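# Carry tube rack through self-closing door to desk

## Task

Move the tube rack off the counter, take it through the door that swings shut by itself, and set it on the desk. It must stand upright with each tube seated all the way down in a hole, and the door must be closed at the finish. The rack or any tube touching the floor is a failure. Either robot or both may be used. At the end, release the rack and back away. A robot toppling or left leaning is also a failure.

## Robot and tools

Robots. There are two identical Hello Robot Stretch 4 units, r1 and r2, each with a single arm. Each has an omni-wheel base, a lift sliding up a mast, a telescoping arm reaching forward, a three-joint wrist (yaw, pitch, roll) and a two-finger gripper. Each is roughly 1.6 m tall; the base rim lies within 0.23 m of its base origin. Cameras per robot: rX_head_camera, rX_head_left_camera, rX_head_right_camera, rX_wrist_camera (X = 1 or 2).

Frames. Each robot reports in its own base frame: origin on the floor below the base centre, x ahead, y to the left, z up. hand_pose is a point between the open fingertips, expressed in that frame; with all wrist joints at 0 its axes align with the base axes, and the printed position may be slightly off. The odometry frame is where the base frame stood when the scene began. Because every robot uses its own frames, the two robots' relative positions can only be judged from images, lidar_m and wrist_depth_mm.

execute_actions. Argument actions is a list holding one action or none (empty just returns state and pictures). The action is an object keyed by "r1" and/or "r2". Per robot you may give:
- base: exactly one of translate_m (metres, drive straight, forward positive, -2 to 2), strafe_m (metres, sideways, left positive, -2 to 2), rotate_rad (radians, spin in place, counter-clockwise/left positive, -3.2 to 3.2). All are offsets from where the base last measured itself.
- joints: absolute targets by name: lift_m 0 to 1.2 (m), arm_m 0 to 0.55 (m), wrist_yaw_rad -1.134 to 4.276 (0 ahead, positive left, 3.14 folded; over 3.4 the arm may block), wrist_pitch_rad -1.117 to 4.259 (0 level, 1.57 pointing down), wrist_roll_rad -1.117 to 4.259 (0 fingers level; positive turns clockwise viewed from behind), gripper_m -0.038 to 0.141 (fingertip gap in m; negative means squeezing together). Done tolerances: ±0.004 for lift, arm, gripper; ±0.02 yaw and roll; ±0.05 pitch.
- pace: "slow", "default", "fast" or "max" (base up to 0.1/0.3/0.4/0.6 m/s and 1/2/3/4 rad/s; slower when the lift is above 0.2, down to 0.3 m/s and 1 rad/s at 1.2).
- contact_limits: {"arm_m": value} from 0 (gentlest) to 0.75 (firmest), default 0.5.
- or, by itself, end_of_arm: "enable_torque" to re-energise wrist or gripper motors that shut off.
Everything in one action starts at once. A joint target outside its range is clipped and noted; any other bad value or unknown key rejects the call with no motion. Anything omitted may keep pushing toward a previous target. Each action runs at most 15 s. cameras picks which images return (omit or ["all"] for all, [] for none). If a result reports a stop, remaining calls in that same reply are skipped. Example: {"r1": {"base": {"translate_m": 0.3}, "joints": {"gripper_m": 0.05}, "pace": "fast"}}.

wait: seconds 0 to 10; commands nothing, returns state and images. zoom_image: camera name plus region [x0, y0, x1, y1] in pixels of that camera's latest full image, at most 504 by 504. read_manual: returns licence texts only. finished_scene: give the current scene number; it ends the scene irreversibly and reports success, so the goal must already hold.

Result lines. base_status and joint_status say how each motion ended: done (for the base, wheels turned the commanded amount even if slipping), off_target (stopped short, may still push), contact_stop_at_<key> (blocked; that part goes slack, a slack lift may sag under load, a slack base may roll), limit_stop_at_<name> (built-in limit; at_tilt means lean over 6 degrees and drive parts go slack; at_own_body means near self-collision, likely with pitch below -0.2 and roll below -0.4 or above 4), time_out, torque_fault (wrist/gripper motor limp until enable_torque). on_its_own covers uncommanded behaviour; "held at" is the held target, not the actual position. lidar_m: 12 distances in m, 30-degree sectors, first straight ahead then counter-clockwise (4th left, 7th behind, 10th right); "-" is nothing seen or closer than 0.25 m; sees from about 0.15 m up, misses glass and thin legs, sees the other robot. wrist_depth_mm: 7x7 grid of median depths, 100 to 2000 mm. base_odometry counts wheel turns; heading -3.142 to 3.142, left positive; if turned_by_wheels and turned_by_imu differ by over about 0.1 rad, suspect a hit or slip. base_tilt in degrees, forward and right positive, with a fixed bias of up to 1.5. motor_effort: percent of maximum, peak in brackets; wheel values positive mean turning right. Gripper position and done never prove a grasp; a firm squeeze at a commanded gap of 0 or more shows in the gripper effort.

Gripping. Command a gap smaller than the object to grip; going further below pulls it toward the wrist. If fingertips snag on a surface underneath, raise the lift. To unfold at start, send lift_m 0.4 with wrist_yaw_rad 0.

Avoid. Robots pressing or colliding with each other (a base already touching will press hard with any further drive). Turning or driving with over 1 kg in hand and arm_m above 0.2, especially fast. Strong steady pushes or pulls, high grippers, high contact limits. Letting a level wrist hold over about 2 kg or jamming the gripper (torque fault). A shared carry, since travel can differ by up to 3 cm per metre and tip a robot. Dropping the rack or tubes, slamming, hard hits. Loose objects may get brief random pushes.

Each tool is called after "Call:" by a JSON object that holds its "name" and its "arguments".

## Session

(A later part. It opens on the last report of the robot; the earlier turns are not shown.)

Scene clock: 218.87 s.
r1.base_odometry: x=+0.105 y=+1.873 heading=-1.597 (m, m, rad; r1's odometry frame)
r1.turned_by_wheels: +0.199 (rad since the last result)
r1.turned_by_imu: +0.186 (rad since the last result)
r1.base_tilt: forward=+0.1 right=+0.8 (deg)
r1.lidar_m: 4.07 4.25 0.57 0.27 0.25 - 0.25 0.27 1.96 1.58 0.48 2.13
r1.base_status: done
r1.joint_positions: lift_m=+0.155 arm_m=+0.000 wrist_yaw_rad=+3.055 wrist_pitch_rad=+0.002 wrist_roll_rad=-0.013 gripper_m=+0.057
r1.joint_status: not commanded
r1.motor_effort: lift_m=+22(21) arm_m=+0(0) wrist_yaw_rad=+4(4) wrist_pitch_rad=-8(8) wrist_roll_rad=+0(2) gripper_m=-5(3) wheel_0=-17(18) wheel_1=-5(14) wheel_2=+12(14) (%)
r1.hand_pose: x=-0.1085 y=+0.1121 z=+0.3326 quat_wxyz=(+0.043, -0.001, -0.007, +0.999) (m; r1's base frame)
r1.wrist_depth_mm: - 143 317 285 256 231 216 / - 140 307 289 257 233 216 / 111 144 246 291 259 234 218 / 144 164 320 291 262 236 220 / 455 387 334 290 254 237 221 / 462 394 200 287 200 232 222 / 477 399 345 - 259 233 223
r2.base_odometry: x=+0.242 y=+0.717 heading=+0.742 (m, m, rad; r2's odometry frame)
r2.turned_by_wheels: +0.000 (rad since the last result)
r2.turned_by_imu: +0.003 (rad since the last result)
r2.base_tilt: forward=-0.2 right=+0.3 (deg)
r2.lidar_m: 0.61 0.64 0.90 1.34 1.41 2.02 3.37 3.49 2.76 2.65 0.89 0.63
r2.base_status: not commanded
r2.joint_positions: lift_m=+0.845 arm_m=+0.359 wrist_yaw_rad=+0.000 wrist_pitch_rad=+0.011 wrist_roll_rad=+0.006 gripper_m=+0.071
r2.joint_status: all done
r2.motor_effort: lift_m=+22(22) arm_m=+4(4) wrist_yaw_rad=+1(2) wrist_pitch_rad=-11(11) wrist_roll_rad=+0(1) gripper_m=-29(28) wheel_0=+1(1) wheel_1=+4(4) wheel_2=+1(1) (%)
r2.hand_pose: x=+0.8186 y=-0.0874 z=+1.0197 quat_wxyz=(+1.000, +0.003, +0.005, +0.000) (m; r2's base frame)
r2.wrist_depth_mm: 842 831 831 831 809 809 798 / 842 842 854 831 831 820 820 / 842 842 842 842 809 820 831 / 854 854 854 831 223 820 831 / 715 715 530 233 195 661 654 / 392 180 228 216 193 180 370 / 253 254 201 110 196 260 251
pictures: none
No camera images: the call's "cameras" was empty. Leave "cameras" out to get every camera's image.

Call:
{"name": "execute_actions", "arguments": {"actions": [{"r1":{"base":{"translate_m":0.75},"pace":"slow"},"r2":{"joints":{"lift_m":0.832},"pace":"slow"}}], "cameras": ["r1_head_left_camera","r2_head_camera","r2_wrist_camera"]}}

Scene clock: 229.30 s.
r1.base_odometry: x=+0.086 y=+1.123 heading=-1.597 (m, m, rad; r1's odometry frame)
r1.turned_by_wheels: +0.000 (rad since the last result)
r1.turned_by_imu: +0.056 (rad since the last result)
r1.base_tilt: forward=-0.2 right=+0.7 (deg)
r1.lidar_m: 3.49 3.57 1.66 1.76 0.75 0.60 0.53 0.53 0.59 1.28 1.67 2.06
r1.base_status: done
r1.joint_positions: lift_m=+0.155 arm_m=+0.000 wrist_yaw_rad=+3.055 wrist_pitch_rad=+0.002 wrist_roll_rad=-0.013 gripper_m=+0.057
r1.joint_status: not commanded
r1.motor_effort: lift_m=+22(22) arm_m=+0(0) wrist_yaw_rad=+4(5) wrist_pitch_rad=-9(9) wrist_roll_rad=+0(0) gripper_m=-4(3) wheel_0=+2(14) wheel_1=+2(11) wheel_2=-2(14) (%)
r1.hand_pose: x=-0.1085 y=+0.1121 z=+0.3326 quat_wxyz=(+0.043, -0.001, -0.007, +0.999) (m; r1's base frame)
r1.wrist_depth_mm: - 142 668 699 715 750 699 / - 140 668 699 723 750 699 / 110 144 248 699 723 759 699 / 144 163 676 707 741 759 707 / 640 661 676 707 732 750 715 / 640 661 200 707 200 768 707 / 640 661 699 - 759 741 715
r2.base_odometry: x=+0.242 y=+0.717 heading=+0.742 (m, m, rad; r2's odometry frame)
r2.turned_by_wheels: +0.000 (rad since the last result)
r2.turned_by_imu: +0.004 (rad since the last result)
r2.base_tilt: forward=-0.2 right=+0.3 (deg)
r2.lidar_m: 0.60 0.64 0.90 1.34 1.41 1.65 3.36 3.47 2.74 2.65 0.86 0.62
r2.base_status: not commanded
r2.joint_positions: lift_m=+0.832 arm_m=+0.359 wrist_yaw_rad=+0.000 wrist_pitch_rad=+0.011 wrist_roll_rad=+0.006 gripper_m=+0.071
r2.joint_status: all done
r2.motor_effort: lift_m=+13(21) arm_m=+4(5) wrist_yaw_rad=+0(1) wrist_pitch_rad=-11(11) wrist_roll_rad=+0(0) gripper_m=-31(29) wheel_0=+1(1) wheel_1=+4(4) wheel_2=+1(1) (%)
r2.hand_pose: x=+0.8186 y=-0.0874 z=+1.0074 quat_wxyz=(+1.000, +0.003, +0.005, +0.000) (m; r2's base frame)
r2.wrist_depth_mm: 842 831 809 831 831 820 809 / 842 831 831 820 820 820 798 / 842 842 842 842 831 831 831 / 854 854 831 820 222 831 820 / 640 640 473 233 195 603 574 / 351 181 229 217 193 179 334 / 227 228 200 110 197 234 219
pictures: r1_head_left_camera, r2_head_camera, r2_wrist_camera
Images, in order (width x height): r1_head_left_camera 420x672, r2_head_camera 420x560, r2_wrist_camera 616x392.

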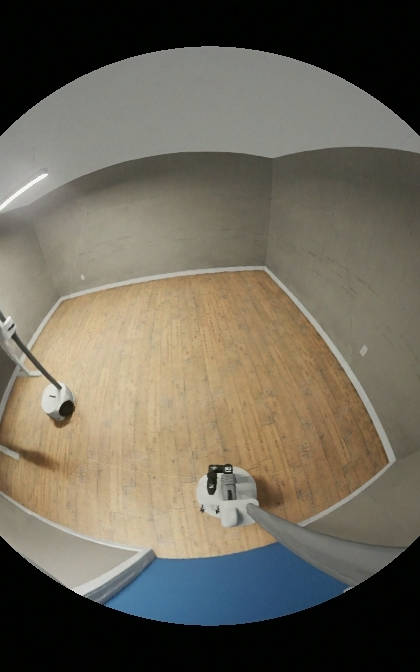

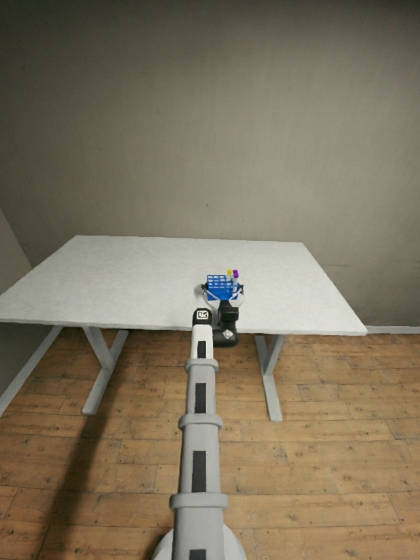

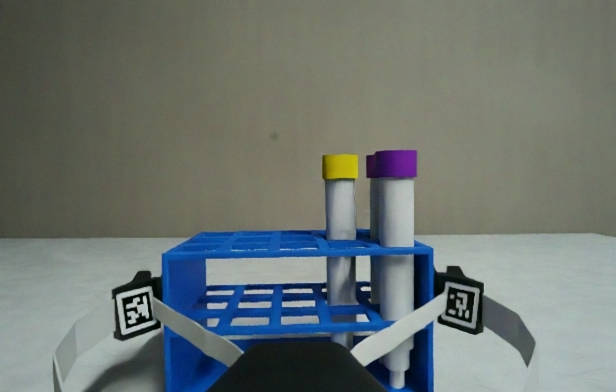

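Call:
{"name": "execute_actions", "arguments": {"actions": [{"r2":{"joints":{"lift_m":0.826},"pace":"slow"}}], "cameras": ["r2_wrist_camera"]}}

Scene clock: 231.47 s.
r1.base_odometry: x=+0.086 y=+1.123 heading=-1.597 (m, m, rad; r1's odometry frame)
r1.turned_by_wheels: +0.000 (rad since the last result)
r1.turned_by_imu: -0.001 (rad since the last result)
r1.base_tilt: forward=-0.1 right=+0.6 (deg)
r1.lidar_m: 3.50 3.54 1.65 1.81 0.76 0.58 0.54 0.55 0.61 1.29 1.65 2.09
r1.base_status: not commanded
r1.joint_positions: lift_m=+0.155 arm_m=+0.000 wrist_yaw_rad=+3.055 wrist_pitch_rad=+0.002 wrist_roll_rad=-0.013 gripper_m=+0.057
r1.joint_status: not commanded
r1.motor_effort: lift_m=+21(22) arm_m=+0(0) wrist_yaw_rad=+4(3) wrist_pitch_rad=-10(9) wrist_roll_rad=+1(1) gripper_m=-5(2) wheel_0=+2(2) wheel_1=+2(2) wheel_2=-2(3) (%)
r1.hand_pose: x=-0.1085 y=+0.1121 z=+0.3326 quat_wxyz=(+0.043, -0.001, -0.007, +0.999) (m; r1's base frame)
r1.wrist_depth_mm: - 142 676 699 732 732 699 / - 140 661 699 732 750 699 / 111 144 246 691 732 750 699 / 144 163 676 699 732 759 707 / 640 654 676 707 741 759 723 / 640 668 199 723 201 778 723 / 640 661 691 - 750 732 723
r2.base_odometry: x=+0.242 y=+0.717 heading=+0.742 (m, m, rad; r2's odometry frame)
r2.turned_by_wheels: +0.000 (rad since the last result)
r2.turned_by_imu: +0.001 (rad since the last result)
r2.base_tilt: forward=-0.1 right=+0.3 (deg)
r2.lidar_m: 0.62 0.64 0.90 1.33 1.42 1.64 3.34 3.49 2.74 2.65 0.89 0.64
r2.base_status: not commanded
r2.joint_positions: lift_m=+0.826 arm_m=+0.359 wrist_yaw_rad=+0.000 wrist_pitch_rad=+0.008 wrist_roll_rad=+0.006 gripper_m=+0.071
r2.joint_status: all done
r2.motor_effort: lift_m=+12(13) arm_m=+4(4) wrist_yaw_rad=-3(3) wrist_pitch_rad=-3(11) wrist_roll_rad=+0(0) gripper_m=-26(27) wheel_0=+1(1) wheel_1=+4(4) wheel_2=+1(1) (%)
r2.hand_pose: x=+0.8187 y=-0.0874 z=+1.0023 quat_wxyz=(+1.000, +0.003, +0.004, +0.000) (m; r2's base frame)
r2.wrist_depth_mm: 831 831 831 831 831 820 809 / 854 842 831 809 831 820 831 / 854 831 831 831 820 820 820 / 854 854 842 842 222 831 842 / 640 627 462 218 194 585 574 / 340 180 229 216 192 178 325 / 220 220 200 110 198 226 211
pictures: r2_wrist_camera
Images, in order (width x height): r2_wrist_camera 616x392.

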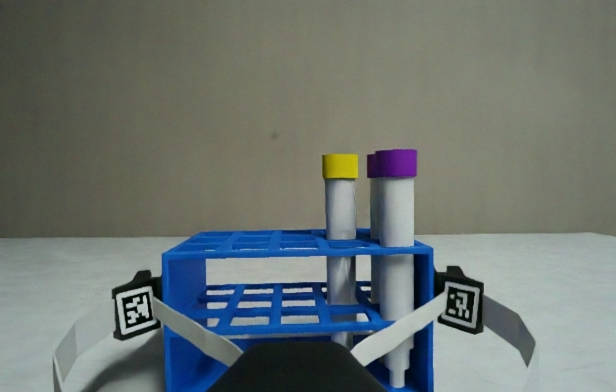

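Seated. Release.

Call:
{"name": "execute_actions", "arguments": {"actions": [{"r2":{"joints":{"gripper_m":0.141,"lift_m":0.829},"pace":"slow"}}], "cameras": []}}

Call:
{"name": "execute_actions", "arguments": {"actions": [{"r2":{"joints":{"arm_m":0.0}},"r1":{"base":{"translate_m":0.2}}}], "cameras": ["r2_wrist_camera","r1_head_right_camera","r2_head_camera"]}}

Scene clock: 236.43 s.
r1.base_odometry: x=+0.086 y=+1.123 heading=-1.597 (m, m, rad; r1's odometry frame)
r1.turned_by_wheels: +0.000 (rad since the last result)
r1.turned_by_imu: -0.002 (rad since the last result)
r1.base_tilt: forward=-0.1 right=+0.6 (deg)
r1.lidar_m: 3.51 3.55 1.64 1.78 0.77 0.58 0.54 0.54 0.60 1.30 1.65 2.13
r1.base_status: not commanded
r1.joint_positions: lift_m=+0.155 arm_m=+0.000 wrist_yaw_rad=+3.055 wrist_pitch_rad=+0.002 wrist_roll_rad=-0.013 gripper_m=+0.057
r1.joint_status: not commanded
r1.motor_effort: lift_m=+22(21) arm_m=+0(0) wrist_yaw_rad=+3(3) wrist_pitch_rad=-10(7) wrist_roll_rad=-1(0) gripper_m=-3(5) wheel_0=+2(2) wheel_1=+2(2) wheel_2=-2(3) (%)
r1.hand_pose: x=-0.1085 y=+0.1121 z=+0.3326 quat_wxyz=(+0.043, -0.001, -0.007, +0.999) (m; r1's base frame)
r1.wrist_depth_mm: - 142 668 707 723 750 683 / - 140 676 691 723 750 691 / 110 144 247 699 732 768 699 / 144 163 683 699 750 759 707 / 627 661 683 707 732 778 715 / 647 661 200 715 200 778 715 / 647 661 699 - 759 732 715
r2.base_odometry: x=+0.242 y=+0.717 heading=+0.742 (m, m, rad; r2's odometry frame)
r2.turned_by_wheels: +0.000 (rad since the last result)
r2.turned_by_imu: +0.002 (rad since the last result)
r2.base_tilt: forward=-0.2 right=+0.4 (deg)
r2.lidar_m: 0.62 0.65 0.93 1.33 1.39 1.66 3.36 3.49 2.75 2.65 0.86 0.64
r2.base_status: not commanded
r2.joint_positions: lift_m=+0.829 arm_m=+0.359 wrist_yaw_rad=+0.000 wrist_pitch_rad=+0.010 wrist_roll_rad=+0.006 gripper_m=+0.141
r2.joint_status: all done
r2.motor_effort: lift_m=+23(23) arm_m=+4(4) wrist_yaw_rad=-2(4) wrist_pitch_rad=-8(9) wrist_roll_rad=+0(0) gripper_m=-2(28) wheel_0=+1(1) wheel_1=+4(4) wheel_2=+1(1) (%)
r2.hand_pose: x=+0.8187 y=-0.0874 z=+1.0038 quat_wxyz=(+1.000, +0.003, +0.005, +0.000) (m; r2's base frame)
r2.wrist_depth_mm: 842 842 831 820 842 831 820 / 831 831 831 831 820 831 820 / 854 842 842 831 831 831 831 / 854 842 854 831 831 831 820 / 627 627 265 276 217 580 569 / 347 200 223 236 211 279 327 / 235 221 224 110 213 228 226
pictures: none
No camera images: the call's "cameras" was empty. Leave "cameras" out to get every camera's image.

Scene clock: 238.60 s.
r1.base_odometry: x=+0.080 y=+0.924 heading=-1.596 (m, m, rad; r1's odometry frame)
r1.turned_by_wheels: +0.000 (rad since the last result)
r1.turned_by_imu: -0.001 (rad since the last result)
r1.base_tilt: forward=-0.1 right=+0.7 (deg)
r1.lidar_m: 3.30 3.35 1.60 1.60 1.13 0.81 0.73 0.75 0.85 1.61 1.63 2.04
r1.base_status: done
r1.joint_positions: lift_m=+0.155 arm_m=+0.000 wrist_yaw_rad=+3.055 wrist_pitch_rad=+0.002 wrist_roll_rad=-0.013 gripper_m=+0.057
r1.joint_status: not commanded
r1.motor_effort: lift_m=+21(21) arm_m=+0(0) wrist_yaw_rad=+2(3) wrist_pitch_rad=-10(7) wrist_roll_rad=+0(0) gripper_m=+1(7) wheel_0=+2(6) wheel_1=+3(7) wheel_2=-2(5) (%)
r1.hand_pose: x=-0.1085 y=+0.1121 z=+0.3326 quat_wxyz=(+0.043, -0.001, -0.007, +0.999) (m; r1's base frame)
r1.wrist_depth_mm: - 142 842 878 917 904 917 / - 140 854 891 931 904 917 / 110 144 247 891 960 904 931 / 143 163 854 904 946 917 946 / 809 842 866 917 931 931 946 / 820 842 199 917 200 904 931 / 778 798 842 - 820 732 778
r2.base_odometry: x=+0.242 y=+0.717 heading=+0.742 (m, m, rad; r2's odometry frame)
r2.turned_by_wheels: +0.000 (rad since the last result)
r2.turned_by_imu: +0.001 (rad since the last result)
r2.base_tilt: forward=-0.1 right=+0.3 (deg)
r2.lidar_m: 0.60 0.65 0.91 1.33 1.41 1.60 3.38 3.47 2.75 2.65 0.87 0.63
r2.base_status: not commanded
r2.joint_positions: lift_m=+0.829 arm_m=+0.001 wrist_yaw_rad=+0.000 wrist_pitch_rad=+0.010 wrist_roll_rad=+0.006 gripper_m=+0.141
r2.joint_status: all done
r2.motor_effort: lift_m=+23(23) arm_m=-4(5) wrist_yaw_rad=-1(1) wrist_pitch_rad=-8(8) wrist_roll_rad=+0(0) gripper_m=+0(6) wheel_0=+1(1) wheel_1=+4(4) wheel_2=+1(1) (%)
r2.hand_pose: x=+0.4601 y=-0.0874 z=+1.0040 quat_wxyz=(+1.000, +0.003, +0.005, +0.000) (m; r2's base frame)
r2.wrist_depth_mm: 1182 1205 1182 1182 1182 1182 1182 / 1229 1205 1182 1182 1182 1182 1160 / 1205 1229 1182 1182 1160 1182 1160 / 1182 1205 1205 1205 1160 1182 1182 / 647 634 627 585 609 597 585 / 433 201 397 394 413 384 404 / 1205 1205 1229 110 1205 1255 1205
pictures: r1_head_right_camera, r2_head_camera, r2_wrist_camera
Images, in order (width x height): r1_head_right_camera 420x672, r2_head_camera 420x560, r2_wrist_camera 616x392.

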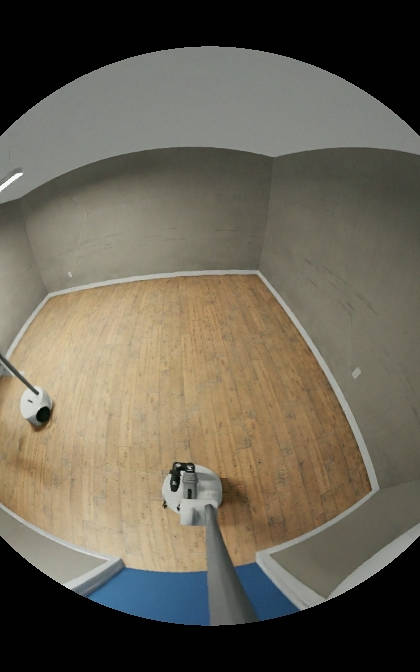

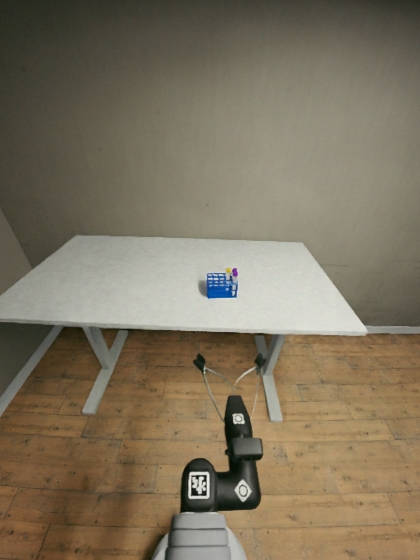

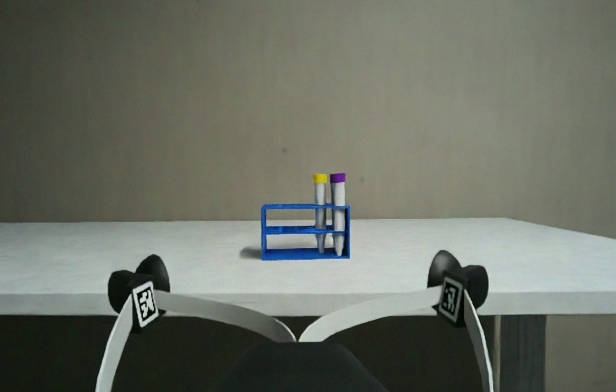

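Call:
{"name": "zoom_image", "arguments": {"camera": "r2_wrist_camera", "region": [240,150,380,270]}}

Call:
{"name": "execute_actions", "arguments": {"actions": [{"r2":{"base":{"translate_m":-0.3}},"r1":{"base":{"rotate_rad":3.1}}}], "cameras": ["r1_head_camera"]}}

Region (240, 150, 380, 270) of r2_wrist_camera's 616x392 image, scaled by 3.600; it fills the top 432 rows of this view, and the rest is white.

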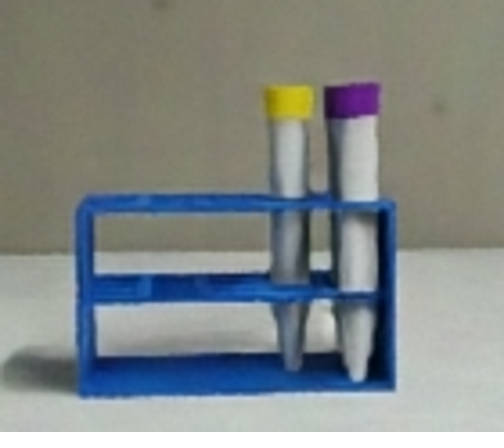

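Scene clock: 246.43 s.
r1.base_odometry: x=+0.081 y=+0.924 heading=+1.503 (m, m, rad; r1's odometry frame)
r1.turned_by_wheels: +3.099 (rad since the last result)
r1.turned_by_imu: +3.069 (rad since the last result)
r1.base_tilt: forward=-0.2 right=+0.6 (deg)
r1.lidar_m: 0.74 0.74 0.81 1.58 1.59 1.99 3.34 3.35 1.33 1.33 1.17 0.83
r1.base_status: done
r1.joint_positions: lift_m=+0.155 arm_m=+0.000 wrist_yaw_rad=+3.055 wrist_pitch_rad=+0.002 wrist_roll_rad=-0.013 gripper_m=+0.057
r1.joint_status: not commanded
r1.motor_effort: lift_m=+22(21) arm_m=+0(0) wrist_yaw_rad=+5(3) wrist_pitch_rad=-9(9) wrist_roll_rad=+0(0) gripper_m=+0(4) wheel_0=-3(7) wheel_1=-3(9) wheel_2=-2(11) (%)
r1.hand_pose: x=-0.1085 y=+0.1121 z=+0.3326 quat_wxyz=(+0.043, -0.001, -0.007, +0.999) (m; r1's base frame)
r1.wrist_depth_mm: - 142 - - - - 1708 / - 140 - - - - 1661 / 110 144 245 - - - 1756 / 144 164 - - - - 1756 / - - - 1983 1708 1808 1661 / 1138 1138 200 1118 201 1042 1025 / 798 798 831 - 820 732 768
r2.base_odometry: x=+0.021 y=+0.515 heading=+0.742 (m, m, rad; r2's odometry frame)
r2.turned_by_wheels: +0.000 (rad since the last result)
r2.turned_by_imu: +0.003 (rad since the last result)
r2.base_tilt: forward=-0.3 right=+0.4 (deg)
r2.lidar_m: 0.89 0.95 1.39 1.34 1.42 1.34 3.02 3.17 2.71 2.64 2.38 0.95
r2.base_status: done
r2.joint_positions: lift_m=+0.829 arm_m=+0.001 wrist_yaw_rad=+0.000 wrist_pitch_rad=+0.010 wrist_roll_rad=+0.006 gripper_m=+0.141
r2.joint_status: not commanded
r2.motor_effort: lift_m=+23(23) arm_m=-4(4) wrist_yaw_rad=-3(1) wrist_pitch_rad=-8(7) wrist_roll_rad=+0(0) gripper_m=-4(4) wheel_0=-1(13) wheel_1=-4(7) wheel_2=+1(12) (%)
r2.hand_pose: x=+0.4601 y=-0.0874 z=+1.0040 quat_wxyz=(+1.000, +0.003, +0.005, +0.000) (m; r2's base frame)
r2.wrist_depth_mm: 1499 1464 1499 1537 1464 1464 1464 / 1499 1464 1464 1464 1464 1430 1464 / 1499 1499 1499 1464 1499 1464 1464 / 1537 1464 1499 1499 1499 1499 1499 / 1025 778 931 904 891 715 1160 / 1499 201 1464 1464 1499 1499 1464 / 1499 1537 1499 110 1499 1464 1464
pictures: r1_head_camera
Images, in order (width x height): r1_head_camera 420x560.

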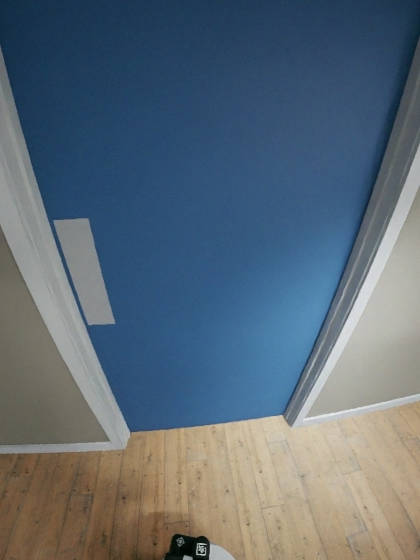

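Call:
{"name": "finished_scene", "arguments": {"scene": 2}}

The scene is finished: the task was done.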